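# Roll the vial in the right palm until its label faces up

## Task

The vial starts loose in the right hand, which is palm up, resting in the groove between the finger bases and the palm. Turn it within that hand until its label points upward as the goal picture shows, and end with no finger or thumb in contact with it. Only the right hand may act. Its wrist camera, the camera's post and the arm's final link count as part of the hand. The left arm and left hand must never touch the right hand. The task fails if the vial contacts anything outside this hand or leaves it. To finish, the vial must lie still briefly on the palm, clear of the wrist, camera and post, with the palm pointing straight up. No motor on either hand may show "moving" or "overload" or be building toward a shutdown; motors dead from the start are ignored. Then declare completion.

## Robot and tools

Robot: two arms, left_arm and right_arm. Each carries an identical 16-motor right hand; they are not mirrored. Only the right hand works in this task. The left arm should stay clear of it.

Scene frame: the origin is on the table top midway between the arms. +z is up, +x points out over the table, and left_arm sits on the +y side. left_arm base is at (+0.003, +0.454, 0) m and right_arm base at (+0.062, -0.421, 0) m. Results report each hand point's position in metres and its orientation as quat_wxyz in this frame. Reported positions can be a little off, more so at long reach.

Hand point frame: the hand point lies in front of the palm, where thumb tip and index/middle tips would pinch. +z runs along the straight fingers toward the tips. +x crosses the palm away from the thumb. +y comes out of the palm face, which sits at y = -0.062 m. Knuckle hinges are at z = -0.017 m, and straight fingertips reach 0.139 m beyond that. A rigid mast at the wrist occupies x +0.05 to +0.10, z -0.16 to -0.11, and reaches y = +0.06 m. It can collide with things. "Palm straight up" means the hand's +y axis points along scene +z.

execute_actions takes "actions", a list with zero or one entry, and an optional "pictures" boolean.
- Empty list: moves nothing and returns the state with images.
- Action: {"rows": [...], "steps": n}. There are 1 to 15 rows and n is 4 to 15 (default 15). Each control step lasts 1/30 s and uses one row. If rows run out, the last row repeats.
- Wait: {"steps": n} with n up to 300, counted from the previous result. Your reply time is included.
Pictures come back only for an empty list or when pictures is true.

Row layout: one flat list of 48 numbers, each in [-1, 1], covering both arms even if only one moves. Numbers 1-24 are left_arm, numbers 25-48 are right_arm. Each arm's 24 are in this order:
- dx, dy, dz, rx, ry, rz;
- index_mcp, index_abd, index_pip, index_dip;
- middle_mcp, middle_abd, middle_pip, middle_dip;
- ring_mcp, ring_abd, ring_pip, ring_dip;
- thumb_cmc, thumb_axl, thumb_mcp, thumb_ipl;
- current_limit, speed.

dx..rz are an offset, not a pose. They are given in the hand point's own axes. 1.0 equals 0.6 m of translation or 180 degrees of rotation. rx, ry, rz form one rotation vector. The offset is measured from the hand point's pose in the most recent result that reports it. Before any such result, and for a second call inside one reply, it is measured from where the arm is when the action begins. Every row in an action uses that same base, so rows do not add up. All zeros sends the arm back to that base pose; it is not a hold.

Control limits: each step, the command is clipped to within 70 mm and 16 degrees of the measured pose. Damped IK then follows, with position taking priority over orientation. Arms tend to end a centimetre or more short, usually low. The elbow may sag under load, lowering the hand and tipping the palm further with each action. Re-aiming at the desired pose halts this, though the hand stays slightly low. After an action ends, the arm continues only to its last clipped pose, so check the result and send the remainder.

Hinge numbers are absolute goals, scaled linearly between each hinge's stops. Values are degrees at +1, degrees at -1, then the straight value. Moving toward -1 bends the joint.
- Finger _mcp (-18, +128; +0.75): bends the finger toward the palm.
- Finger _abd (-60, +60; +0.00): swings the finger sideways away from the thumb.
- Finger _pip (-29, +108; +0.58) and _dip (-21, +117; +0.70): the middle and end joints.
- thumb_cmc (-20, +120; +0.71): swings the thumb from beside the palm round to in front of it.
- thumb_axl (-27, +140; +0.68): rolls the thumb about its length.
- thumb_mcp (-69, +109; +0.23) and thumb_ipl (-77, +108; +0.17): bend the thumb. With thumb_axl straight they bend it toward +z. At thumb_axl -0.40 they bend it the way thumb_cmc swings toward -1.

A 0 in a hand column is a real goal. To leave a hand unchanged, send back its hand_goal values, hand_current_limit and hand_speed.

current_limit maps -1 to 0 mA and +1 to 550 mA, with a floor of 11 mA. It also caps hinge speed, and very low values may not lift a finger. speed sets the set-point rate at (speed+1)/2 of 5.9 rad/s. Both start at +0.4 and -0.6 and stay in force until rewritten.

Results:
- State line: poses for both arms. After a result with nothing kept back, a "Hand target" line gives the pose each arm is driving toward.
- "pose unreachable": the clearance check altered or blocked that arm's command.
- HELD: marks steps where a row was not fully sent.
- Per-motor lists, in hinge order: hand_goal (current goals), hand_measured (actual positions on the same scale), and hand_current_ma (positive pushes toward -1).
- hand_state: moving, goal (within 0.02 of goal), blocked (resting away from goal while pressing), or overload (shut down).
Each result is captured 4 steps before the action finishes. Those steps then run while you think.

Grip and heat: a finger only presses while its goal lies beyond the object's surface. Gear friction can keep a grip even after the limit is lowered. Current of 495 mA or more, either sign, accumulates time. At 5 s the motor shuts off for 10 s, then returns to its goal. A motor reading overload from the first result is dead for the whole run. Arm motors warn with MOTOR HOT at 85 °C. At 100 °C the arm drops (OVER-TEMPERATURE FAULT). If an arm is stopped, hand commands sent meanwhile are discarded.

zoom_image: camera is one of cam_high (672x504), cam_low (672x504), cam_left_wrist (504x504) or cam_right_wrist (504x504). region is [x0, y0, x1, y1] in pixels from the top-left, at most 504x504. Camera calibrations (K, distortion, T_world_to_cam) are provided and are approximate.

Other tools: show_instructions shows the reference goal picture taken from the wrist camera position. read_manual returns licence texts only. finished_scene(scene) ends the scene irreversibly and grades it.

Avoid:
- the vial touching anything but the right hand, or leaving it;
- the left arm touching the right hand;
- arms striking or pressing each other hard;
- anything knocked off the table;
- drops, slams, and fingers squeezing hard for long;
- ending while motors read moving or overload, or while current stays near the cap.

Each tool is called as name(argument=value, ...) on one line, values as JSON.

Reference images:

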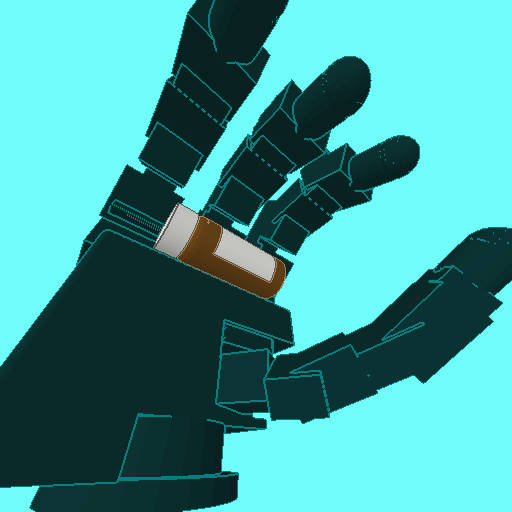

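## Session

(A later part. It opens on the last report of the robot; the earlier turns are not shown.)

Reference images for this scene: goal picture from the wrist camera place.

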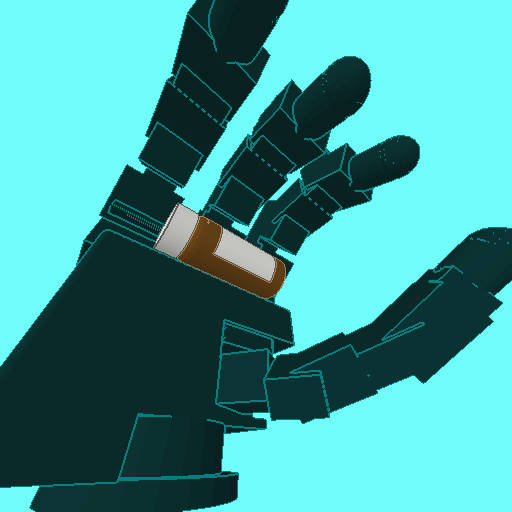

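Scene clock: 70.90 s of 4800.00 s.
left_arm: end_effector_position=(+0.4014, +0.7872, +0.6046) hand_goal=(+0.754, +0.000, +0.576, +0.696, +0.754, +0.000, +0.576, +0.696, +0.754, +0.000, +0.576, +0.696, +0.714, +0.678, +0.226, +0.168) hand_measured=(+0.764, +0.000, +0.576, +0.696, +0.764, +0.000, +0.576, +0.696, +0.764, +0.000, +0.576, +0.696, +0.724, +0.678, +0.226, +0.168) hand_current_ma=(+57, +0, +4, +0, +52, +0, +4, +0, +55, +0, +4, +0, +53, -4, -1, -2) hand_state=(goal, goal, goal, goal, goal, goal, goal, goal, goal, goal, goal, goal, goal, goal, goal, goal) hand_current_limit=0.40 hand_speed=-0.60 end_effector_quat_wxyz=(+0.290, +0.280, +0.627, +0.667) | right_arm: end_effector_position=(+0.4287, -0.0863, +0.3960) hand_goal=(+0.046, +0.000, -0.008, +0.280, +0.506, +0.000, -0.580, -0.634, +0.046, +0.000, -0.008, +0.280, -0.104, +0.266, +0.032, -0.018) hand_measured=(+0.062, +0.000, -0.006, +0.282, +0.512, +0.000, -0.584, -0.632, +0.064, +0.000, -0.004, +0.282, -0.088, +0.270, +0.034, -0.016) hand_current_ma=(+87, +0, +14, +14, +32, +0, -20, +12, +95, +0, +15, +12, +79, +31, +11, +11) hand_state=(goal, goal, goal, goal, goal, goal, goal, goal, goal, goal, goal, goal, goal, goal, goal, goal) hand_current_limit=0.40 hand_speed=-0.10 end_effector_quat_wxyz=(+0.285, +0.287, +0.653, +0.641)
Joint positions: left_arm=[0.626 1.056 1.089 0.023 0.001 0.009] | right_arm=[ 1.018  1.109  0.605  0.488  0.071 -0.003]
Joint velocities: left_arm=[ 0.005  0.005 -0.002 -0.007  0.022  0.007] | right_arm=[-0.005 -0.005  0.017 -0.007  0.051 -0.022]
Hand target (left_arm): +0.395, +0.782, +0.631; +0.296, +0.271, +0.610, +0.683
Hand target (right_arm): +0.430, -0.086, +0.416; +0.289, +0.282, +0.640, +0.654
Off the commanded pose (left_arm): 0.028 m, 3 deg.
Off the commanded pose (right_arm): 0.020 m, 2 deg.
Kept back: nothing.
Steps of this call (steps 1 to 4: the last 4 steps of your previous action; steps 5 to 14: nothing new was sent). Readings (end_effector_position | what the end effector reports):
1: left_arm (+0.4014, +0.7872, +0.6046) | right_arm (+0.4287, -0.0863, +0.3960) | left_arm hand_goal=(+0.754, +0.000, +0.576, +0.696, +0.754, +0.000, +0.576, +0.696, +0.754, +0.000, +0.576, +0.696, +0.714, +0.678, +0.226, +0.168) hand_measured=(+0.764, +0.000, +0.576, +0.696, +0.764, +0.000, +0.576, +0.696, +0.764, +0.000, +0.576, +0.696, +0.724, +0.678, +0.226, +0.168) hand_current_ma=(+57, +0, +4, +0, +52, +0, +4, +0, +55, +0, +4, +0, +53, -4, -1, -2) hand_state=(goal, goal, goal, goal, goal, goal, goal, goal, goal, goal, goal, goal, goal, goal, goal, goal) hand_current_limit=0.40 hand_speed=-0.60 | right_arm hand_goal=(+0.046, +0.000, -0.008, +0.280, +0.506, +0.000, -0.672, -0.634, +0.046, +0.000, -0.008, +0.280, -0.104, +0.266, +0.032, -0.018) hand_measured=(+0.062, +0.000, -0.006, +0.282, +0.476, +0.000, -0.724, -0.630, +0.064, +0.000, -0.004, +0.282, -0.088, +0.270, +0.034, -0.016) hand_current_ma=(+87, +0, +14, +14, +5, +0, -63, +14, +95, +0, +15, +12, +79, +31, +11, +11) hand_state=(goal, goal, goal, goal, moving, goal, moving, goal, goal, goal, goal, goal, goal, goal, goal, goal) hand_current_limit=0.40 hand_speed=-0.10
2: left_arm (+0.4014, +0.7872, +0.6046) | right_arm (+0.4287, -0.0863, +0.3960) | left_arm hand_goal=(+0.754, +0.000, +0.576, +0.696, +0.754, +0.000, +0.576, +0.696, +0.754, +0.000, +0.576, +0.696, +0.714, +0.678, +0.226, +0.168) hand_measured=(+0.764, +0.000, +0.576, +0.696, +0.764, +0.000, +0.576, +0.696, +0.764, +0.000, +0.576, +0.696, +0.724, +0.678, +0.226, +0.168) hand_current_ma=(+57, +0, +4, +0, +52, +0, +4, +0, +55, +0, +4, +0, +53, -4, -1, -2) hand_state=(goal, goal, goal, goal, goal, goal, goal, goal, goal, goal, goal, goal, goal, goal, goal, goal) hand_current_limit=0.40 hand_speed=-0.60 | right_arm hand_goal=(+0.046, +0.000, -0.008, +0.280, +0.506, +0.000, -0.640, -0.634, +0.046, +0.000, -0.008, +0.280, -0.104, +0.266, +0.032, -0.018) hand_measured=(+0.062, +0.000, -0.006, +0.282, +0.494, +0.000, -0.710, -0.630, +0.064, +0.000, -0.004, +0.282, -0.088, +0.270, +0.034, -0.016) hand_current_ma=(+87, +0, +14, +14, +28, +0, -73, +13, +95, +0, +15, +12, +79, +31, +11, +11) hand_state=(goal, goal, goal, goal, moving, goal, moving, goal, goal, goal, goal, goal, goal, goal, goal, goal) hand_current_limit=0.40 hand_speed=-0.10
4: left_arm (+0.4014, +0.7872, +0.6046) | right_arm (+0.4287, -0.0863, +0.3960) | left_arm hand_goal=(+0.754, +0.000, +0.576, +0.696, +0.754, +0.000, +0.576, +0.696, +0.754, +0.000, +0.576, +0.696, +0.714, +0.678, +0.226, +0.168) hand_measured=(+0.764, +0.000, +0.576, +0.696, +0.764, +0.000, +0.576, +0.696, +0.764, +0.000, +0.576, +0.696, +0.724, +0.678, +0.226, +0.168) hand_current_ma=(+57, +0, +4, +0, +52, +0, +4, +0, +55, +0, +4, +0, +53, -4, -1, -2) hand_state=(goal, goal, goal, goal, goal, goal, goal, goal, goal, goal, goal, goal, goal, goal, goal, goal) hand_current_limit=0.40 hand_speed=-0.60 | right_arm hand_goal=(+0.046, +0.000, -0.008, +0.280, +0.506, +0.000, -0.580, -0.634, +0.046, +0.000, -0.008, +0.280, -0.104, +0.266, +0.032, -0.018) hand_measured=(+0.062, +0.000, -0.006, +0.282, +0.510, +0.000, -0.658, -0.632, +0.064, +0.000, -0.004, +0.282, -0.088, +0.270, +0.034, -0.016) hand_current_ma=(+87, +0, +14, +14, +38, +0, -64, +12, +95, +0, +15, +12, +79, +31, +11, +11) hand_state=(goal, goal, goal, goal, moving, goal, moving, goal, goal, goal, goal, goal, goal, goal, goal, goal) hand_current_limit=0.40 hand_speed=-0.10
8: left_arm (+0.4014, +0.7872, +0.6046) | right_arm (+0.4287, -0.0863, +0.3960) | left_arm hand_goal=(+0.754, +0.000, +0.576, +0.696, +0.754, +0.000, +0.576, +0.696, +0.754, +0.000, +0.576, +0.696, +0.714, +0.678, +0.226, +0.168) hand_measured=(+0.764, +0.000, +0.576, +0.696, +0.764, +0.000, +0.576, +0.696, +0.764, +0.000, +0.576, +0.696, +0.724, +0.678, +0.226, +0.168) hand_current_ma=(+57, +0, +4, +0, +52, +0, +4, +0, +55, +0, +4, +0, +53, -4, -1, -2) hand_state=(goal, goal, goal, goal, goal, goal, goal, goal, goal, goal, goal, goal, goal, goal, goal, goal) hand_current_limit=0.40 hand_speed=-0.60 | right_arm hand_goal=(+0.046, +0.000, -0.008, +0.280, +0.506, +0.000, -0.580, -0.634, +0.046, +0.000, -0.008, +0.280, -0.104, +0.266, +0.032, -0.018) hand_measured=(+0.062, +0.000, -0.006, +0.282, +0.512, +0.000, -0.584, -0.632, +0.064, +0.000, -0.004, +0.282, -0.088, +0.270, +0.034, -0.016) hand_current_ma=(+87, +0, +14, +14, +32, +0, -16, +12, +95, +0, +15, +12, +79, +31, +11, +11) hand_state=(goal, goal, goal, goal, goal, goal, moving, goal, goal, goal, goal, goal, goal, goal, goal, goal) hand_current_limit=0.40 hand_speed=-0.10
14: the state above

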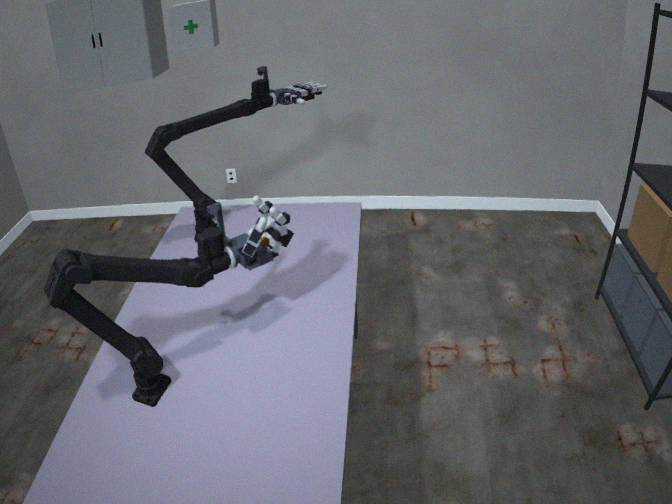

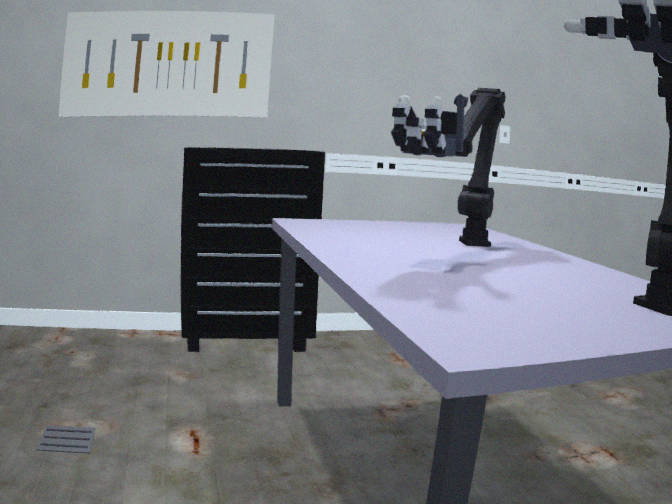

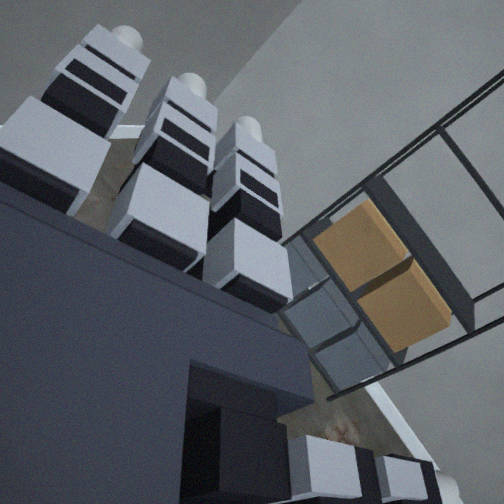

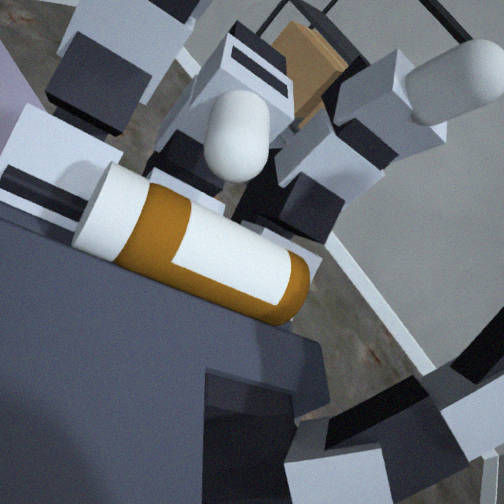

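execute_actions(actions=[])

zoom_image(camera="cam_right_wrist", region=[60, 140, 340, 350])

Scene clock: 71.77 s of 4800.00 s.
left_arm: end_effector_position=(+0.4014, +0.7872, +0.6046) hand_goal=(+0.754, +0.000, +0.576, +0.696, +0.754, +0.000, +0.576, +0.696, +0.754, +0.000, +0.576, +0.696, +0.714, +0.678, +0.226, +0.168) hand_measured=(+0.764, +0.000, +0.576, +0.696, +0.764, +0.000, +0.576, +0.696, +0.764, +0.000, +0.576, +0.696, +0.724, +0.678, +0.226, +0.168) hand_current_ma=(+57, +0, +4, +0, +52, +0, +4, +0, +55, +0, +4, +0, +53, -4, -1, -2) hand_state=(goal, goal, goal, goal, goal, goal, goal, goal, goal, goal, goal, goal, goal, goal, goal, goal) hand_current_limit=0.40 hand_speed=-0.60 end_effector_quat_wxyz=(+0.290, +0.280, +0.627, +0.667) | right_arm: end_effector_position=(+0.4287, -0.0863, +0.3960) hand_goal=(+0.046, +0.000, -0.008, +0.280, +0.506, +0.000, -0.580, -0.634, +0.046, +0.000, -0.008, +0.280, -0.104, +0.266, +0.032, -0.018) hand_measured=(+0.062, +0.000, -0.006, +0.282, +0.512, +0.000, -0.584, -0.632, +0.064, +0.000, -0.004, +0.282, -0.088, +0.270, +0.034, -0.016) hand_current_ma=(+87, +0, +14, +14, +32, +0, -20, +12, +95, +0, +15, +12, +79, +31, +11, +11) hand_state=(goal, goal, goal, goal, goal, goal, goal, goal, goal, goal, goal, goal, goal, goal, goal, goal) hand_current_limit=0.40 hand_speed=-0.10 end_effector_quat_wxyz=(+0.285, +0.287, +0.653, +0.641)
Joint positions: left_arm=[0.626 1.056 1.089 0.023 0.001 0.009] | right_arm=[ 1.018  1.109  0.605  0.488  0.071 -0.003]
Joint velocities: left_arm=[-0.005 -0.015 -0.017 -0.012 -0.022  0.037] | right_arm=[-0.005 -0.015  0.007  0.002  0.022 -0.081]
Hand target (left_arm): +0.395, +0.782, +0.631; +0.296, +0.271, +0.610, +0.683
Hand target (right_arm): +0.430, -0.086, +0.416; +0.289, +0.282, +0.640, +0.654
Off the commanded pose (left_arm): 0.028 m, 3 deg.
Off the commanded pose (right_arm): 0.020 m, 2 deg.
Kept back: nothing.
Steps of this call (steps 1 to 26: nothing new was sent). Readings (end_effector_position | what the end effector reports):
1: left_arm (+0.4014, +0.7872, +0.6046) | right_arm (+0.4287, -0.0863, +0.3960) | left_arm hand_goal=(+0.754, +0.000, +0.576, +0.696, +0.754, +0.000, +0.576, +0.696, +0.754, +0.000, +0.576, +0.696, +0.714, +0.678, +0.226, +0.168) hand_measured=(+0.764, +0.000, +0.576, +0.696, +0.764, +0.000, +0.576, +0.696, +0.764, +0.000, +0.576, +0.696, +0.724, +0.678, +0.226, +0.168) hand_current_ma=(+57, +0, +4, +0, +52, +0, +4, +0, +55, +0, +4, +0, +53, -4, -1, -2) hand_state=(goal, goal, goal, goal, goal, goal, goal, goal, goal, goal, goal, goal, goal, goal, goal, goal) hand_current_limit=0.40 hand_speed=-0.60 | right_arm hand_goal=(+0.046, +0.000, -0.008, +0.280, +0.506, +0.000, -0.580, -0.634, +0.046, +0.000, -0.008, +0.280, -0.104, +0.266, +0.032, -0.018) hand_measured=(+0.062, +0.000, -0.006, +0.282, +0.512, +0.000, -0.584, -0.632, +0.064, +0.000, -0.004, +0.282, -0.088, +0.270, +0.034, -0.016) hand_current_ma=(+87, +0, +14, +14, +32, +0, -20, +12, +95, +0, +15, +12, +79, +31, +11, +11) hand_state=(goal, goal, goal, goal, goal, goal, goal, goal, goal, goal, goal, goal, goal, goal, goal, goal) hand_current_limit=0.40 hand_speed=-0.10
2: left_arm (+0.4014, +0.7872, +0.6046) | right_arm (+0.4287, -0.0863, +0.3960) | left_arm hand_goal=(+0.754, +0.000, +0.576, +0.696, +0.754, +0.000, +0.576, +0.696, +0.754, +0.000, +0.576, +0.696, +0.714, +0.678, +0.226, +0.168) hand_measured=(+0.764, +0.000, +0.576, +0.696, +0.764, +0.000, +0.576, +0.696, +0.764, +0.000, +0.576, +0.696, +0.724, +0.678, +0.226, +0.168) hand_current_ma=(+57, +0, +4, +0, +52, +0, +4, +0, +55, +0, +4, +0, +53, -4, -1, -2) hand_state=(goal, goal, goal, goal, goal, goal, goal, goal, goal, goal, goal, goal, goal, goal, goal, goal) hand_current_limit=0.40 hand_speed=-0.60 | right_arm hand_goal=(+0.046, +0.000, -0.008, +0.280, +0.506, +0.000, -0.580, -0.634, +0.046, +0.000, -0.008, +0.280, -0.104, +0.266, +0.032, -0.018) hand_measured=(+0.062, +0.000, -0.006, +0.282, +0.512, +0.000, -0.584, -0.632, +0.064, +0.000, -0.004, +0.282, -0.088, +0.270, +0.034, -0.016) hand_current_ma=(+87, +0, +14, +14, +32, +0, -20, +12, +95, +0, +15, +12, +79, +31, +11, +11) hand_state=(goal, goal, goal, goal, goal, goal, goal, goal, goal, goal, goal, goal, goal, goal, goal, goal) hand_current_limit=0.40 hand_speed=-0.10
4: left_arm (+0.4014, +0.7872, +0.6046) | right_arm (+0.4287, -0.0863, +0.3960) | left_arm hand_goal=(+0.754, +0.000, +0.576, +0.696, +0.754, +0.000, +0.576, +0.696, +0.754, +0.000, +0.576, +0.696, +0.714, +0.678, +0.226, +0.168) hand_measured=(+0.764, +0.000, +0.576, +0.696, +0.764, +0.000, +0.576, +0.696, +0.764, +0.000, +0.576, +0.696, +0.724, +0.678, +0.226, +0.168) hand_current_ma=(+57, +0, +4, +0, +52, +0, +4, +0, +55, +0, +4, +0, +53, -4, -1, -2) hand_state=(goal, goal, goal, goal, goal, goal, goal, goal, goal, goal, goal, goal, goal, goal, goal, goal) hand_current_limit=0.40 hand_speed=-0.60 | right_arm hand_goal=(+0.046, +0.000, -0.008, +0.280, +0.506, +0.000, -0.580, -0.634, +0.046, +0.000, -0.008, +0.280, -0.104, +0.266, +0.032, -0.018) hand_measured=(+0.062, +0.000, -0.006, +0.282, +0.512, +0.000, -0.584, -0.632, +0.064, +0.000, -0.004, +0.282, -0.088, +0.270, +0.034, -0.016) hand_current_ma=(+87, +0, +14, +14, +32, +0, -20, +12, +95, +0, +15, +12, +79, +31, +11, +11) hand_state=(goal, goal, goal, goal, goal, goal, goal, goal, goal, goal, goal, goal, goal, goal, goal, goal) hand_current_limit=0.40 hand_speed=-0.10
8: left_arm (+0.4014, +0.7872, +0.6046) | right_arm (+0.4287, -0.0863, +0.3960) | left_arm hand_goal=(+0.754, +0.000, +0.576, +0.696, +0.754, +0.000, +0.576, +0.696, +0.754, +0.000, +0.576, +0.696, +0.714, +0.678, +0.226, +0.168) hand_measured=(+0.764, +0.000, +0.576, +0.696, +0.764, +0.000, +0.576, +0.696, +0.764, +0.000, +0.576, +0.696, +0.724, +0.678, +0.226, +0.168) hand_current_ma=(+57, +0, +4, +0, +52, +0, +4, +0, +55, +0, +4, +0, +53, -4, -1, -2) hand_state=(goal, goal, goal, goal, goal, goal, goal, goal, goal, goal, goal, goal, goal, goal, goal, goal) hand_current_limit=0.40 hand_speed=-0.60 | right_arm hand_goal=(+0.046, +0.000, -0.008, +0.280, +0.506, +0.000, -0.580, -0.634, +0.046, +0.000, -0.008, +0.280, -0.104, +0.266, +0.032, -0.018) hand_measured=(+0.062, +0.000, -0.006, +0.282, +0.512, +0.000, -0.584, -0.632, +0.064, +0.000, -0.004, +0.282, -0.088, +0.270, +0.034, -0.016) hand_current_ma=(+87, +0, +14, +14, +32, +0, -20, +12, +95, +0, +15, +12, +79, +31, +11, +11) hand_state=(goal, goal, goal, goal, goal, goal, goal, goal, goal, goal, goal, goal, goal, goal, goal, goal) hand_current_limit=0.40 hand_speed=-0.10
26: the state above

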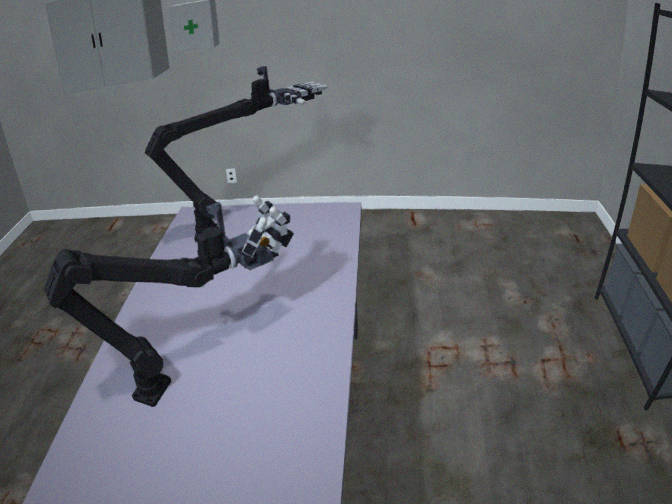

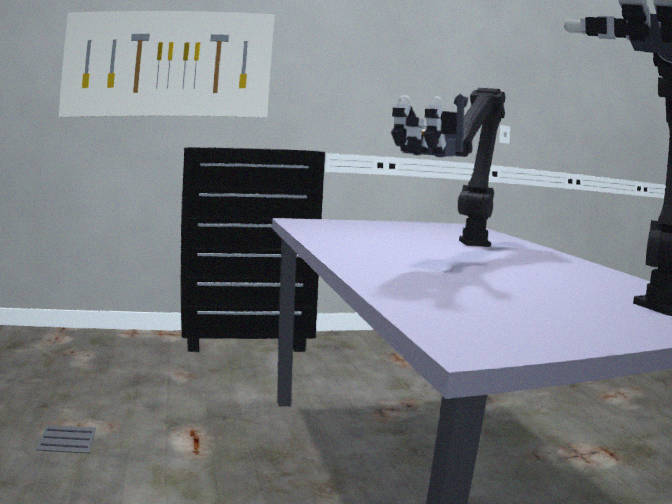

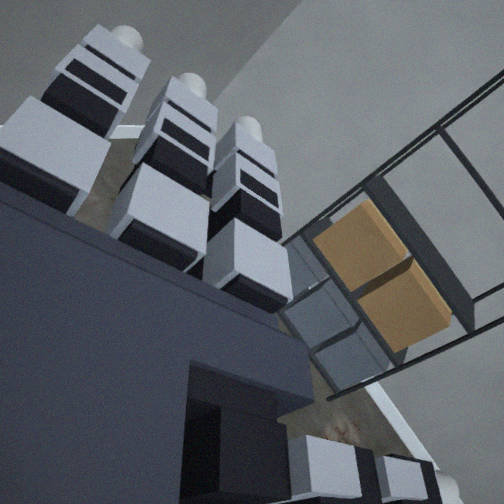

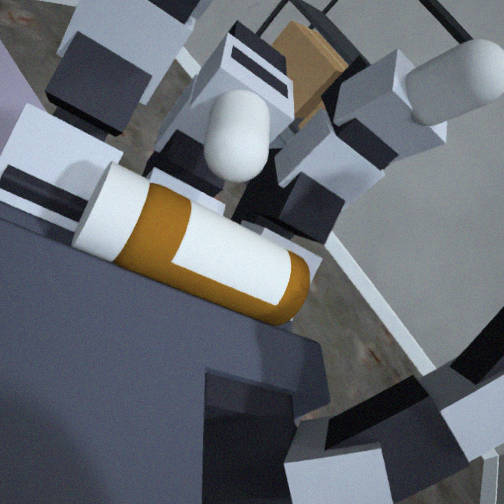

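Region (60, 140, 340, 350) of cam_right_wrist's 504x504 image, scaled by 1.800, with more detail than that image has; it fills the top 378 rows of this view, and the rest is white.

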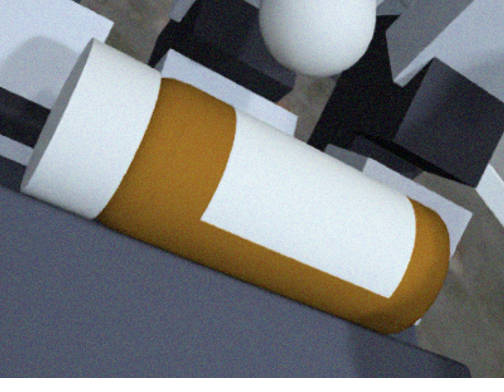

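execute_actions(actions=[{"rows": [
[0.0002,0.0463,-0.0099,-0.0163,0.0003,-0.0002,0.754,0,0.576,0.696,0.754,0,0.576,0.696,0.754,0,0.576,0.696,0.714,0.678,0.226,0.168,0.4,-0.6,0,0.0333,0.0025,-0.01235,0.0004,0.001,0.046,0,-0.008,0.28,0.504,0,-0.611,-0.608,0.046,0,-0.008,0.28,-0.104,0.266,0.032,-0.018,0.4,-0.1],
[0.0002,0.0463,-0.0099,-0.0163,0.0003,-0.0002,0.754,0,0.576,0.696,0.754,0,0.576,0.696,0.754,0,0.576,0.696,0.714,0.678,0.226,0.168,0.4,-0.6,0,0.0333,0.0025,-0.01235,0.0004,0.001,0.046,0,-0.008,0.28,0.503,0,-0.642,-0.582,0.046,0,-0.008,0.28,-0.104,0.266,0.032,-0.018,0.4,-0.1],
[0.0002,0.0463,-0.0099,-0.0163,0.0003,-0.0002,0.754,0,0.576,0.696,0.754,0,0.576,0.696,0.754,0,0.576,0.696,0.714,0.678,0.226,0.168,0.4,-0.6,0,0.0333,0.0025,-0.01235,0.0004,0.001,0.046,0,-0.008,0.28,0.502,0,-0.674,-0.556,0.046,0,-0.008,0.28,-0.104,0.266,0.032,-0.018,0.4,-0.1],
[0.0002,0.0463,-0.0099,-0.0163,0.0003,-0.0002,0.754,0,0.576,0.696,0.754,0,0.576,0.696,0.754,0,0.576,0.696,0.714,0.678,0.226,0.168,0.4,-0.6,0,0.0333,0.0025,-0.01235,0.0004,0.001,0.046,0,-0.008,0.28,0.501,0,-0.705,-0.530,0.046,0,-0.008,0.28,-0.104,0.266,0.032,-0.018,0.4,-0.1],
[0.0002,0.0463,-0.0099,-0.0163,0.0003,-0.0002,0.754,0,0.576,0.696,0.754,0,0.576,0.696,0.754,0,0.576,0.696,0.714,0.678,0.226,0.168,0.4,-0.6,0,0.0333,0.0025,-0.01235,0.0004,0.001,0.046,0,-0.008,0.28,0.500,0,-0.736,-0.504,0.046,0,-0.008,0.28,-0.104,0.266,0.032,-0.018,0.4,-0.1],
[0.0002,0.0463,-0.0099,-0.0163,0.0003,-0.0002,0.754,0,0.576,0.696,0.754,0,0.576,0.696,0.754,0,0.576,0.696,0.714,0.678,0.226,0.168,0.4,-0.6,0,0.0333,0.0025,-0.01235,0.0004,0.001,0.046,0,-0.008,0.28,0.499,0,-0.767,-0.478,0.046,0,-0.008,0.28,-0.104,0.266,0.032,-0.018,0.4,-0.1],
[0.0002,0.0463,-0.0099,-0.0163,0.0003,-0.0002,0.754,0,0.576,0.696,0.754,0,0.576,0.696,0.754,0,0.576,0.696,0.714,0.678,0.226,0.168,0.4,-0.6,0,0.0333,0.0025,-0.01235,0.0004,0.001,0.046,0,-0.008,0.28,0.499,0,-0.788,-0.452,0.046,0,-0.008,0.28,-0.104,0.266,0.032,-0.018,0.4,-0.1],
[0.0002,0.0463,-0.0099,-0.0163,0.0003,-0.0002,0.754,0,0.576,0.696,0.754,0,0.576,0.696,0.754,0,0.576,0.696,0.714,0.678,0.226,0.168,0.4,-0.6,0,0.0333,0.0025,-0.01235,0.0004,0.001,0.046,0,-0.008,0.28,0.499,0,-0.808,-0.437,0.046,0,-0.008,0.28,-0.104,0.266,0.032,-0.018,0.4,-0.1],
[0.0002,0.0463,-0.0099,-0.0163,0.0003,-0.0002,0.754,0,0.576,0.696,0.754,0,0.576,0.696,0.754,0,0.576,0.696,0.714,0.678,0.226,0.168,0.4,-0.6,0,0.0333,0.0025,-0.01235,0.0004,0.001,0.046,0,-0.008,0.28,0.499,0,-0.828,-0.432,0.046,0,-0.008,0.28,-0.104,0.266,0.032,-0.018,0.4,-0.1],
[0.0002,0.0463,-0.0099,-0.0163,0.0003,-0.0002,0.754,0,0.576,0.696,0.754,0,0.576,0.696,0.754,0,0.576,0.696,0.714,0.678,0.226,0.168,0.4,-0.6,0,0.0333,0.0025,-0.01235,0.0004,0.001,0.046,0,-0.008,0.28,0.499,0,-0.846,-0.432,0.046,0,-0.008,0.28,-0.104,0.266,0.032,-0.018,0.4,-0.1],
[0.0002,0.0463,-0.0099,-0.0163,0.0003,-0.0002,0.754,0,0.576,0.696,0.754,0,0.576,0.696,0.754,0,0.576,0.696,0.714,0.678,0.226,0.168,0.4,-0.6,0,0.0333,0.0025,-0.01235,0.0004,0.001,0.046,0,-0.008,0.28,0.499,0,-0.863,-0.432,0.046,0,-0.008,0.28,-0.104,0.266,0.032,-0.018,0.4,-0.1],
[0.0002,0.0463,-0.0099,-0.0163,0.0003,-0.0002,0.754,0,0.576,0.696,0.754,0,0.576,0.696,0.754,0,0.576,0.696,0.714,0.678,0.226,0.168,0.4,-0.6,0,0.0333,0.0025,-0.01235,0.0004,0.001,0.046,0,-0.008,0.28,0.499,0,-0.863,-0.432,0.046,0,-0.008,0.28,-0.104,0.266,0.032,-0.018,0.4,-0.1],
[0.0002,0.0463,-0.0099,-0.0163,0.0003,-0.0002,0.754,0,0.576,0.696,0.754,0,0.576,0.696,0.754,0,0.576,0.696,0.714,0.678,0.226,0.168,0.4,-0.6,0,0.0333,0.0025,-0.01235,0.0004,0.001,0.046,0,-0.008,0.28,0.490,0,-0.847,-0.461,0.046,0,-0.008,0.28,-0.104,0.266,0.032,-0.018,0.4,-0.1],
[0.0002,0.0463,-0.0099,-0.0163,0.0003,-0.0002,0.754,0,0.576,0.696,0.754,0,0.576,0.696,0.754,0,0.576,0.696,0.714,0.678,0.226,0.168,0.4,-0.6,0,0.0333,0.0025,-0.01235,0.0004,0.001,0.046,0,-0.008,0.28,0.481,0,-0.832,-0.489,0.046,0,-0.008,0.28,-0.104,0.266,0.032,-0.018,0.4,-0.1],
[0.0002,0.0463,-0.0099,-0.0163,0.0003,-0.0002,0.754,0,0.576,0.696,0.754,0,0.576,0.696,0.754,0,0.576,0.696,0.714,0.678,0.226,0.168,0.4,-0.6,0,0.0333,0.0025,-0.01235,0.0004,0.001,0.046,0,-0.008,0.28,0.472,0,-0.816,-0.518,0.046,0,-0.008,0.28,-0.104,0.266,0.032,-0.018,0.4,-0.1]
], "steps": 15}])

execute_actions(actions=[{"rows": [
[0.0002,0.0463,-0.0099,-0.0163,0.0003,-0.0002,0.754,0,0.576,0.696,0.754,0,0.576,0.696,0.754,0,0.576,0.696,0.714,0.678,0.226,0.168,0.4,-0.6,0,0.0333,0.0025,-0.01235,0.0004,0.001,0.046,0,-0.008,0.28,0.462,0,-0.800,-0.547,0.046,0,-0.008,0.28,-0.104,0.266,0.032,-0.018,0.4,-0.1],
[0.0002,0.0463,-0.0099,-0.0163,0.0003,-0.0002,0.754,0,0.576,0.696,0.754,0,0.576,0.696,0.754,0,0.576,0.696,0.714,0.678,0.226,0.168,0.4,-0.6,0,0.0333,0.0025,-0.01235,0.0004,0.001,0.046,0,-0.008,0.28,0.453,0,-0.785,-0.575,0.046,0,-0.008,0.28,-0.104,0.266,0.032,-0.018,0.4,-0.1],
[0.0002,0.0463,-0.0099,-0.0163,0.0003,-0.0002,0.754,0,0.576,0.696,0.754,0,0.576,0.696,0.754,0,0.576,0.696,0.714,0.678,0.226,0.168,0.4,-0.6,0,0.0333,0.0025,-0.01235,0.0004,0.001,0.046,0,-0.008,0.28,0.444,0,-0.769,-0.604,0.046,0,-0.008,0.28,-0.104,0.266,0.032,-0.018,0.4,-0.1],
[0.0002,0.0463,-0.0099,-0.0163,0.0003,-0.0002,0.754,0,0.576,0.696,0.754,0,0.576,0.696,0.754,0,0.576,0.696,0.714,0.678,0.226,0.168,0.4,-0.6,0,0.0333,0.0025,-0.01235,0.0004,0.001,0.046,0,-0.008,0.28,0.435,0,-0.758,-0.629,0.046,0,-0.008,0.28,-0.104,0.266,0.032,-0.018,0.4,-0.1],
[0.0002,0.0463,-0.0099,-0.0163,0.0003,-0.0002,0.754,0,0.576,0.696,0.754,0,0.576,0.696,0.754,0,0.576,0.696,0.714,0.678,0.226,0.168,0.4,-0.6,0,0.0333,0.0025,-0.01235,0.0004,0.001,0.046,0,-0.008,0.28,0.426,0,-0.747,-0.653,0.046,0,-0.008,0.28,-0.104,0.266,0.032,-0.018,0.4,-0.1]
], "steps": 12}], pictures=true)

zoom_image(camera="cam_right_wrist", region=[60, 140, 340, 350])

Scene clock: 75.97 s of 4800.00 s.
left_arm: end_effector_position=(+0.4014, +0.7872, +0.6046) hand_goal=(+0.754, +0.000, +0.576, +0.696, +0.754, +0.000, +0.576, +0.696, +0.754, +0.000, +0.576, +0.696, +0.714, +0.678, +0.226, +0.168) hand_measured=(+0.764, +0.000, +0.576, +0.696, +0.764, +0.000, +0.576, +0.696, +0.764, +0.000, +0.576, +0.696, +0.724, +0.678, +0.226, +0.168) hand_current_ma=(+57, +0, +4, +0, +52, +0, +4, +0, +55, +0, +4, +0, +53, -4, -1, -2) hand_state=(goal, goal, goal, goal, goal, goal, goal, goal, goal, goal, goal, goal, goal, goal, goal, goal) hand_current_limit=0.40 hand_speed=-0.60 end_effector_quat_wxyz=(+0.290, +0.280, +0.627, +0.667) | right_arm: end_effector_position=(+0.4287, -0.0863, +0.3960) hand_goal=(+0.046, +0.000, -0.008, +0.280, +0.500, +0.000, -0.862, -0.432, +0.046, +0.000, -0.008, +0.280, -0.104, +0.266, +0.032, -0.018) hand_measured=(+0.062, +0.000, -0.006, +0.282, +0.512, +0.000, -0.818, -0.440, +0.064, +0.000, -0.004, +0.282, -0.088, +0.270, +0.034, -0.016) hand_current_ma=(+87, +0, +14, +14, +65, +0, +27, -11, +95, +0, +15, +12, +79, +31, +11, +11) hand_state=(goal, goal, goal, goal, goal, goal, moving, moving, goal, goal, goal, goal, goal, goal, goal, goal) hand_current_limit=0.40 hand_speed=-0.10 end_effector_quat_wxyz=(+0.285, +0.287, +0.653, +0.641)
Joint positions: left_arm=[0.626 1.056 1.089 0.023 0.001 0.009] | right_arm=[ 1.018  1.109  0.605  0.488  0.071 -0.003]
Joint velocities: left_arm=[-0.005  0.005 -0.012 -0.012 -0.081  0.007] | right_arm=[-0.015 -0.005 -0.017  0.022 -0.022 -0.051]
Steps of this call (steps 1 to 90: nothing new was sent; then 0.83 s passed at rest; steps 91 to 101: the first 11 steps of this action). Readings (end_effector_position | what the end effector reports):
91: left_arm (+0.4014, +0.7872, +0.6046) | right_arm (+0.4287, -0.0863, +0.3960) | left_arm hand_goal=(+0.754, +0.000, +0.576, +0.696, +0.754, +0.000, +0.576, +0.696, +0.754, +0.000, +0.576, +0.696, +0.714, +0.678, +0.226, +0.168) hand_measured=(+0.764, +0.000, +0.576, +0.696, +0.764, +0.000, +0.576, +0.696, +0.764, +0.000, +0.576, +0.696, +0.724, +0.678, +0.226, +0.168) hand_current_ma=(+57, +0, +4, +0, +52, +0, +4, +0, +55, +0, +4, +0, +53, -4, -1, -2) hand_state=(goal, goal, goal, goal, goal, goal, goal, goal, goal, goal, goal, goal, goal, goal, goal, goal) hand_current_limit=0.40 hand_speed=-0.60 | right_arm hand_goal=(+0.046, +0.000, -0.008, +0.280, +0.504, +0.000, -0.610, -0.608, +0.046, +0.000, -0.008, +0.280, -0.104, +0.266, +0.032, -0.018) hand_measured=(+0.062, +0.000, -0.006, +0.282, +0.512, +0.000, -0.584, -0.632, +0.064, +0.000, -0.004, +0.282, -0.088, +0.270, +0.034, -0.016) hand_current_ma=(+87, +0, +14, +14, +32, +0, -20, +12, +95, +0, +15, +12, +79, +31, +11, +11) hand_state=(goal, goal, goal, goal, moving, goal, moving, moving, goal, goal, goal, goal, goal, goal, goal, goal) hand_current_limit=0.40 hand_speed=-0.10
92: left_arm (+0.4014, +0.7872, +0.6046) | right_arm (+0.4287, -0.0863, +0.3960) | left_arm hand_goal=(+0.754, +0.000, +0.576, +0.696, +0.754, +0.000, +0.576, +0.696, +0.754, +0.000, +0.576, +0.696, +0.714, +0.678, +0.226, +0.168) hand_measured=(+0.764, +0.000, +0.576, +0.696, +0.764, +0.000, +0.576, +0.696, +0.764, +0.000, +0.576, +0.696, +0.724, +0.678, +0.226, +0.168) hand_current_ma=(+57, +0, +4, +0, +52, +0, +4, +0, +55, +0, +4, +0, +53, -4, -1, -2) hand_state=(goal, goal, goal, goal, goal, goal, goal, goal, goal, goal, goal, goal, goal, goal, goal, goal) hand_current_limit=0.40 hand_speed=-0.60 | right_arm hand_goal=(+0.046, +0.000, -0.008, +0.280, +0.504, +0.000, -0.642, -0.582, +0.046, +0.000, -0.008, +0.280, -0.104, +0.266, +0.032, -0.018) hand_measured=(+0.062, +0.000, -0.006, +0.282, +0.512, +0.000, -0.586, -0.630, +0.064, +0.000, -0.004, +0.282, -0.088, +0.270, +0.034, -0.016) hand_current_ma=(+87, +0, +14, +14, +44, +0, +72, -75, +95, +0, +15, +12, +79, +31, +11, +11) hand_state=(goal, goal, goal, goal, moving, goal, moving, moving, goal, goal, goal, goal, goal, goal, goal, goal) hand_current_limit=0.40 hand_speed=-0.10
94: left_arm (+0.4014, +0.7872, +0.6046) | right_arm (+0.4287, -0.0863, +0.3960) | left_arm hand_goal=(+0.754, +0.000, +0.576, +0.696, +0.754, +0.000, +0.576, +0.696, +0.754, +0.000, +0.576, +0.696, +0.714, +0.678, +0.226, +0.168) hand_measured=(+0.764, +0.000, +0.576, +0.696, +0.764, +0.000, +0.576, +0.696, +0.764, +0.000, +0.576, +0.696, +0.724, +0.678, +0.226, +0.168) hand_current_ma=(+57, +0, +4, +0, +52, +0, +4, +0, +55, +0, +4, +0, +53, -4, -1, -2) hand_state=(goal, goal, goal, goal, goal, goal, goal, goal, goal, goal, goal, goal, goal, goal, goal, goal) hand_current_limit=0.40 hand_speed=-0.60 | right_arm hand_goal=(+0.046, +0.000, -0.008, +0.280, +0.502, +0.000, -0.704, -0.530, +0.046, +0.000, -0.008, +0.280, -0.104, +0.266, +0.032, -0.018) hand_measured=(+0.062, +0.000, -0.006, +0.282, +0.512, +0.000, -0.628, -0.596, +0.064, +0.000, -0.004, +0.282, -0.088, +0.270, +0.034, -0.016) hand_current_ma=(+87, +0, +14, +14, +55, +0, +55, -62, +95, +0, +15, +12, +79, +31, +11, +11) hand_state=(goal, goal, goal, goal, moving, goal, moving, moving, goal, goal, goal, goal, goal, goal, goal, goal) hand_current_limit=0.40 hand_speed=-0.10
98: left_arm (+0.4014, +0.7872, +0.6046) | right_arm (+0.4287, -0.0863, +0.3960) | left_arm hand_goal=(+0.754, +0.000, +0.576, +0.696, +0.754, +0.000, +0.576, +0.696, +0.754, +0.000, +0.576, +0.696, +0.714, +0.678, +0.226, +0.168) hand_measured=(+0.764, +0.000, +0.576, +0.696, +0.764, +0.000, +0.576, +0.696, +0.764, +0.000, +0.576, +0.696, +0.724, +0.678, +0.226, +0.168) hand_current_ma=(+57, +0, +4, +0, +52, +0, +4, +0, +55, +0, +4, +0, +53, -4, -1, -2) hand_state=(goal, goal, goal, goal, goal, goal, goal, goal, goal, goal, goal, goal, goal, goal, goal, goal) hand_current_limit=0.40 hand_speed=-0.60 | right_arm hand_goal=(+0.046, +0.000, -0.008, +0.280, +0.500, +0.000, -0.808, -0.436, +0.046, +0.000, -0.008, +0.280, -0.104, +0.266, +0.032, -0.018) hand_measured=(+0.062, +0.000, -0.006, +0.282, +0.512, +0.000, -0.750, -0.494, +0.064, +0.000, -0.004, +0.282, -0.088, +0.270, +0.034, -0.016) hand_current_ma=(+87, +0, +14, +14, +65, +0, +26, -58, +95, +0, +15, +12, +79, +31, +11, +11) hand_state=(goal, goal, goal, goal, goal, goal, moving, moving, goal, goal, goal, goal, goal, goal, goal, goal) hand_current_limit=0.40 hand_speed=-0.10
101: the state above

Scene clock: 76.37 s of 4800.00 s.
left_arm: end_effector_position=(+0.4014, +0.7872, +0.6046) hand_goal=(+0.754, +0.000, +0.576, +0.696, +0.754, +0.000, +0.576, +0.696, +0.754, +0.000, +0.576, +0.696, +0.714, +0.678, +0.226, +0.168) hand_measured=(+0.764, +0.000, +0.576, +0.696, +0.764, +0.000, +0.576, +0.696, +0.764, +0.000, +0.576, +0.696, +0.724, +0.678, +0.226, +0.168) hand_current_ma=(+57, +0, +4, +0, +52, +0, +4, +0, +55, +0, +4, +0, +53, -4, -1, -2) hand_state=(goal, goal, goal, goal, goal, goal, goal, goal, goal, goal, goal, goal, goal, goal, goal, goal) hand_current_limit=0.40 hand_speed=-0.60 end_effector_quat_wxyz=(+0.290, +0.280, +0.627, +0.667) | right_arm: end_effector_position=(+0.4287, -0.0863, +0.3960) hand_goal=(+0.046, +0.000, -0.008, +0.280, +0.426, +0.000, -0.746, -0.652, +0.046, +0.000, -0.008, +0.280, -0.104, +0.266, +0.032, -0.018) hand_measured=(+0.062, +0.000, -0.006, +0.282, +0.452, +0.000, -0.736, -0.622, +0.064, +0.000, -0.004, +0.282, -0.088, +0.270, +0.034, -0.016) hand_current_ma=(+87, +0, +14, +14, +132, +0, +67, +118, +95, +0, +15, +12, +79, +31, +11, +11) hand_state=(goal, goal, goal, goal, moving, goal, moving, moving, goal, goal, goal, goal, goal, goal, goal, goal) hand_current_limit=0.40 hand_speed=-0.10 end_effector_quat_wxyz=(+0.285, +0.287, +0.653, +0.641)
Joint positions: left_arm=[0.626 1.056 1.089 0.023 0.001 0.009] | right_arm=[ 1.018  1.109  0.605  0.488  0.071 -0.003]
Joint velocities: left_arm=[ 0.015  0.005  0.002  0.012  0.007 -0.007] | right_arm=[-0.024 -0.005 -0.017 -0.012  0.095  0.037]
Off your previous action's commanded pose (left_arm): 0.028 m, 3 deg at its last step (step 4 of this call).
Off your previous action's commanded pose (right_arm): 0.020 m, 2 deg at its last step (step 4 of this call).
Steps of this call (steps 1 to 4: the last 4 steps of your previous action; steps 5 to 12: the first 8 steps of this action, its rows measured from where the robot was after step 4). Readings (end_effector_position | what the end effector reports):
4: left_arm (+0.4014, +0.7872, +0.6046) | right_arm (+0.4287, -0.0863, +0.3960) | left_arm hand_goal=(+0.754, +0.000, +0.576, +0.696, +0.754, +0.000, +0.576, +0.696, +0.754, +0.000, +0.576, +0.696, +0.714, +0.678, +0.226, +0.168) hand_measured=(+0.764, +0.000, +0.576, +0.696, +0.764, +0.000, +0.576, +0.696, +0.764, +0.000, +0.576, +0.696, +0.724, +0.678, +0.226, +0.168) hand_current_ma=(+57, +0, +4, +0, +52, +0, +4, +0, +55, +0, +4, +0, +53, -4, -1, -2) hand_state=(goal, goal, goal, goal, goal, goal, goal, goal, goal, goal, goal, goal, goal, goal, goal, goal) hand_current_limit=0.40 hand_speed=-0.60 | right_arm hand_goal=(+0.046, +0.000, -0.008, +0.280, +0.472, +0.000, -0.816, -0.518, +0.046, +0.000, -0.008, +0.280, -0.104, +0.266, +0.032, -0.018) hand_measured=(+0.062, +0.000, -0.006, +0.282, +0.512, +0.000, -0.836, -0.444, +0.064, +0.000, -0.004, +0.282, -0.088, +0.270, +0.034, -0.016) hand_current_ma=(+87, +0, +14, +14, +138, +0, +22, +155, +95, +0, +15, +12, +79, +31, +11, +11) hand_state=(goal, goal, goal, goal, moving, goal, moving, moving, goal, goal, goal, goal, goal, goal, goal, goal) hand_current_limit=0.40 hand_speed=-0.10
5: left_arm (+0.4014, +0.7872, +0.6046) | right_arm (+0.4287, -0.0863, +0.3960) | left_arm hand_goal=(+0.754, +0.000, +0.576, +0.696, +0.754, +0.000, +0.576, +0.696, +0.754, +0.000, +0.576, +0.696, +0.714, +0.678, +0.226, +0.168) hand_measured=(+0.764, +0.000, +0.576, +0.696, +0.764, +0.000, +0.576, +0.696, +0.764, +0.000, +0.576, +0.696, +0.724, +0.678, +0.226, +0.168) hand_current_ma=(+57, +0, +4, +0, +52, +0, +4, +0, +55, +0, +4, +0, +53, -4, -1, -2) hand_state=(goal, goal, goal, goal, goal, goal, goal, goal, goal, goal, goal, goal, goal, goal, goal, goal) hand_current_limit=0.40 hand_speed=-0.60 | right_arm hand_goal=(+0.046, +0.000, -0.008, +0.280, +0.462, +0.000, -0.800, -0.546, +0.046, +0.000, -0.008, +0.280, -0.104, +0.266, +0.032, -0.018) hand_measured=(+0.062, +0.000, -0.006, +0.282, +0.506, +0.000, -0.826, -0.460, +0.064, +0.000, -0.004, +0.282, -0.088, +0.270, +0.034, -0.016) hand_current_ma=(+87, +0, +14, +14, +141, +0, +21, +160, +95, +0, +15, +12, +79, +31, +11, +11) hand_state=(goal, goal, goal, goal, moving, goal, moving, moving, goal, goal, goal, goal, goal, goal, goal, goal) hand_current_limit=0.40 hand_speed=-0.10
6: left_arm (+0.4014, +0.7872, +0.6046) | right_arm (+0.4287, -0.0863, +0.3960) | left_arm hand_goal=(+0.754, +0.000, +0.576, +0.696, +0.754, +0.000, +0.576, +0.696, +0.754, +0.000, +0.576, +0.696, +0.714, +0.678, +0.226, +0.168) hand_measured=(+0.764, +0.000, +0.576, +0.696, +0.764, +0.000, +0.576, +0.696, +0.764, +0.000, +0.576, +0.696, +0.724, +0.678, +0.226, +0.168) hand_current_ma=(+57, +0, +4, +0, +52, +0, +4, +0, +55, +0, +4, +0, +53, -4, -1, -2) hand_state=(goal, goal, goal, goal, goal, goal, goal, goal, goal, goal, goal, goal, goal, goal, goal, goal) hand_current_limit=0.40 hand_speed=-0.60 | right_arm hand_goal=(+0.046, +0.000, -0.008, +0.280, +0.454, +0.000, -0.784, -0.574, +0.046, +0.000, -0.008, +0.280, -0.104, +0.266, +0.032, -0.018) hand_measured=(+0.062, +0.000, -0.006, +0.282, +0.498, +0.000, -0.812, -0.486, +0.064, +0.000, -0.004, +0.282, -0.088, +0.270, +0.034, -0.016) hand_current_ma=(+87, +0, +14, +14, +141, +0, +29, +158, +95, +0, +15, +12, +79, +31, +11, +11) hand_state=(goal, goal, goal, goal, moving, goal, moving, moving, goal, goal, goal, goal, goal, goal, goal, goal) hand_current_limit=0.40 hand_speed=-0.10
8: left_arm (+0.4014, +0.7872, +0.6046) | right_arm (+0.4287, -0.0863, +0.3960) | left_arm hand_goal=(+0.754, +0.000, +0.576, +0.696, +0.754, +0.000, +0.576, +0.696, +0.754, +0.000, +0.576, +0.696, +0.714, +0.678, +0.226, +0.168) hand_measured=(+0.764, +0.000, +0.576, +0.696, +0.764, +0.000, +0.576, +0.696, +0.764, +0.000, +0.576, +0.696, +0.724, +0.678, +0.226, +0.168) hand_current_ma=(+57, +0, +4, +0, +52, +0, +4, +0, +55, +0, +4, +0, +53, -4, -1, -2) hand_state=(goal, goal, goal, goal, goal, goal, goal, goal, goal, goal, goal, goal, goal, goal, goal, goal) hand_current_limit=0.40 hand_speed=-0.60 | right_arm hand_goal=(+0.046, +0.000, -0.008, +0.280, +0.436, +0.000, -0.758, -0.628, +0.046, +0.000, -0.008, +0.280, -0.104, +0.266, +0.032, -0.018) hand_measured=(+0.062, +0.000, -0.006, +0.282, +0.480, +0.000, -0.782, -0.538, +0.064, +0.000, -0.004, +0.282, -0.088, +0.270, +0.034, -0.016) hand_current_ma=(+87, +0, +14, +14, +140, +0, +26, +148, +95, +0, +15, +12, +79, +31, +11, +11) hand_state=(goal, goal, goal, goal, moving, goal, moving, moving, goal, goal, goal, goal, goal, goal, goal, goal) hand_current_limit=0.40 hand_speed=-0.10
12: the state above

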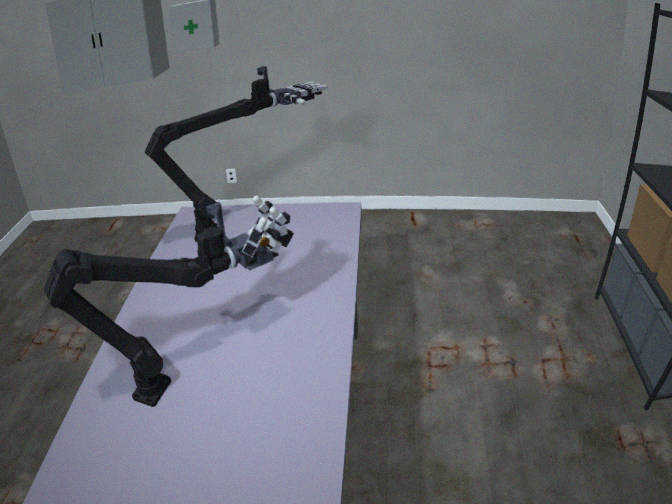

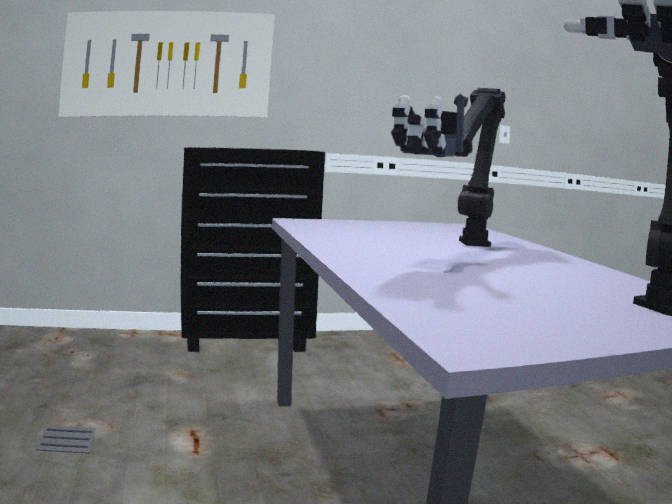

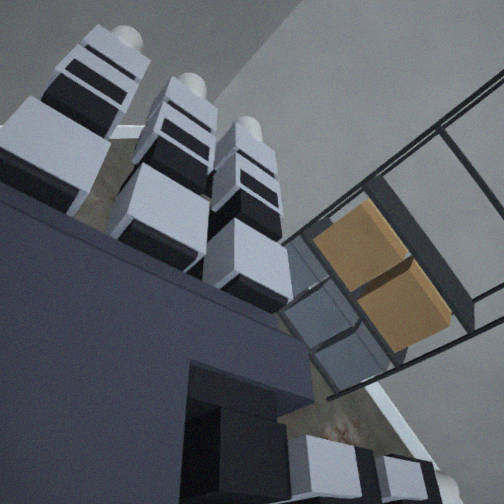

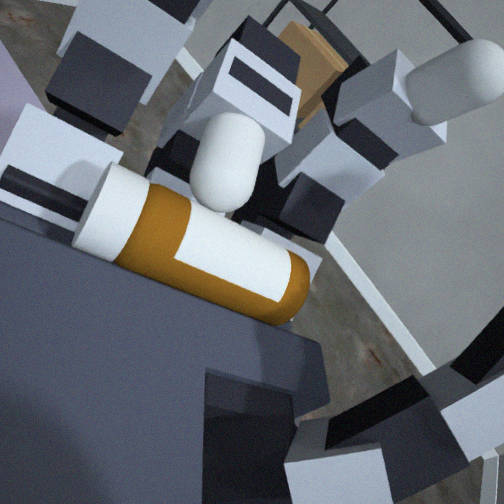

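Region (60, 140, 340, 350) of cam_right_wrist's 504x504 image, scaled by 1.800, with more detail than that image has; it fills the top 378 rows of this view, and the rest is white.

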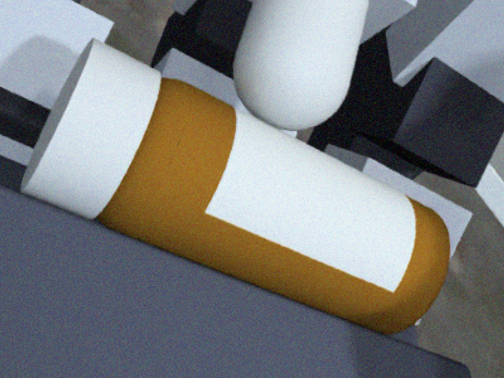

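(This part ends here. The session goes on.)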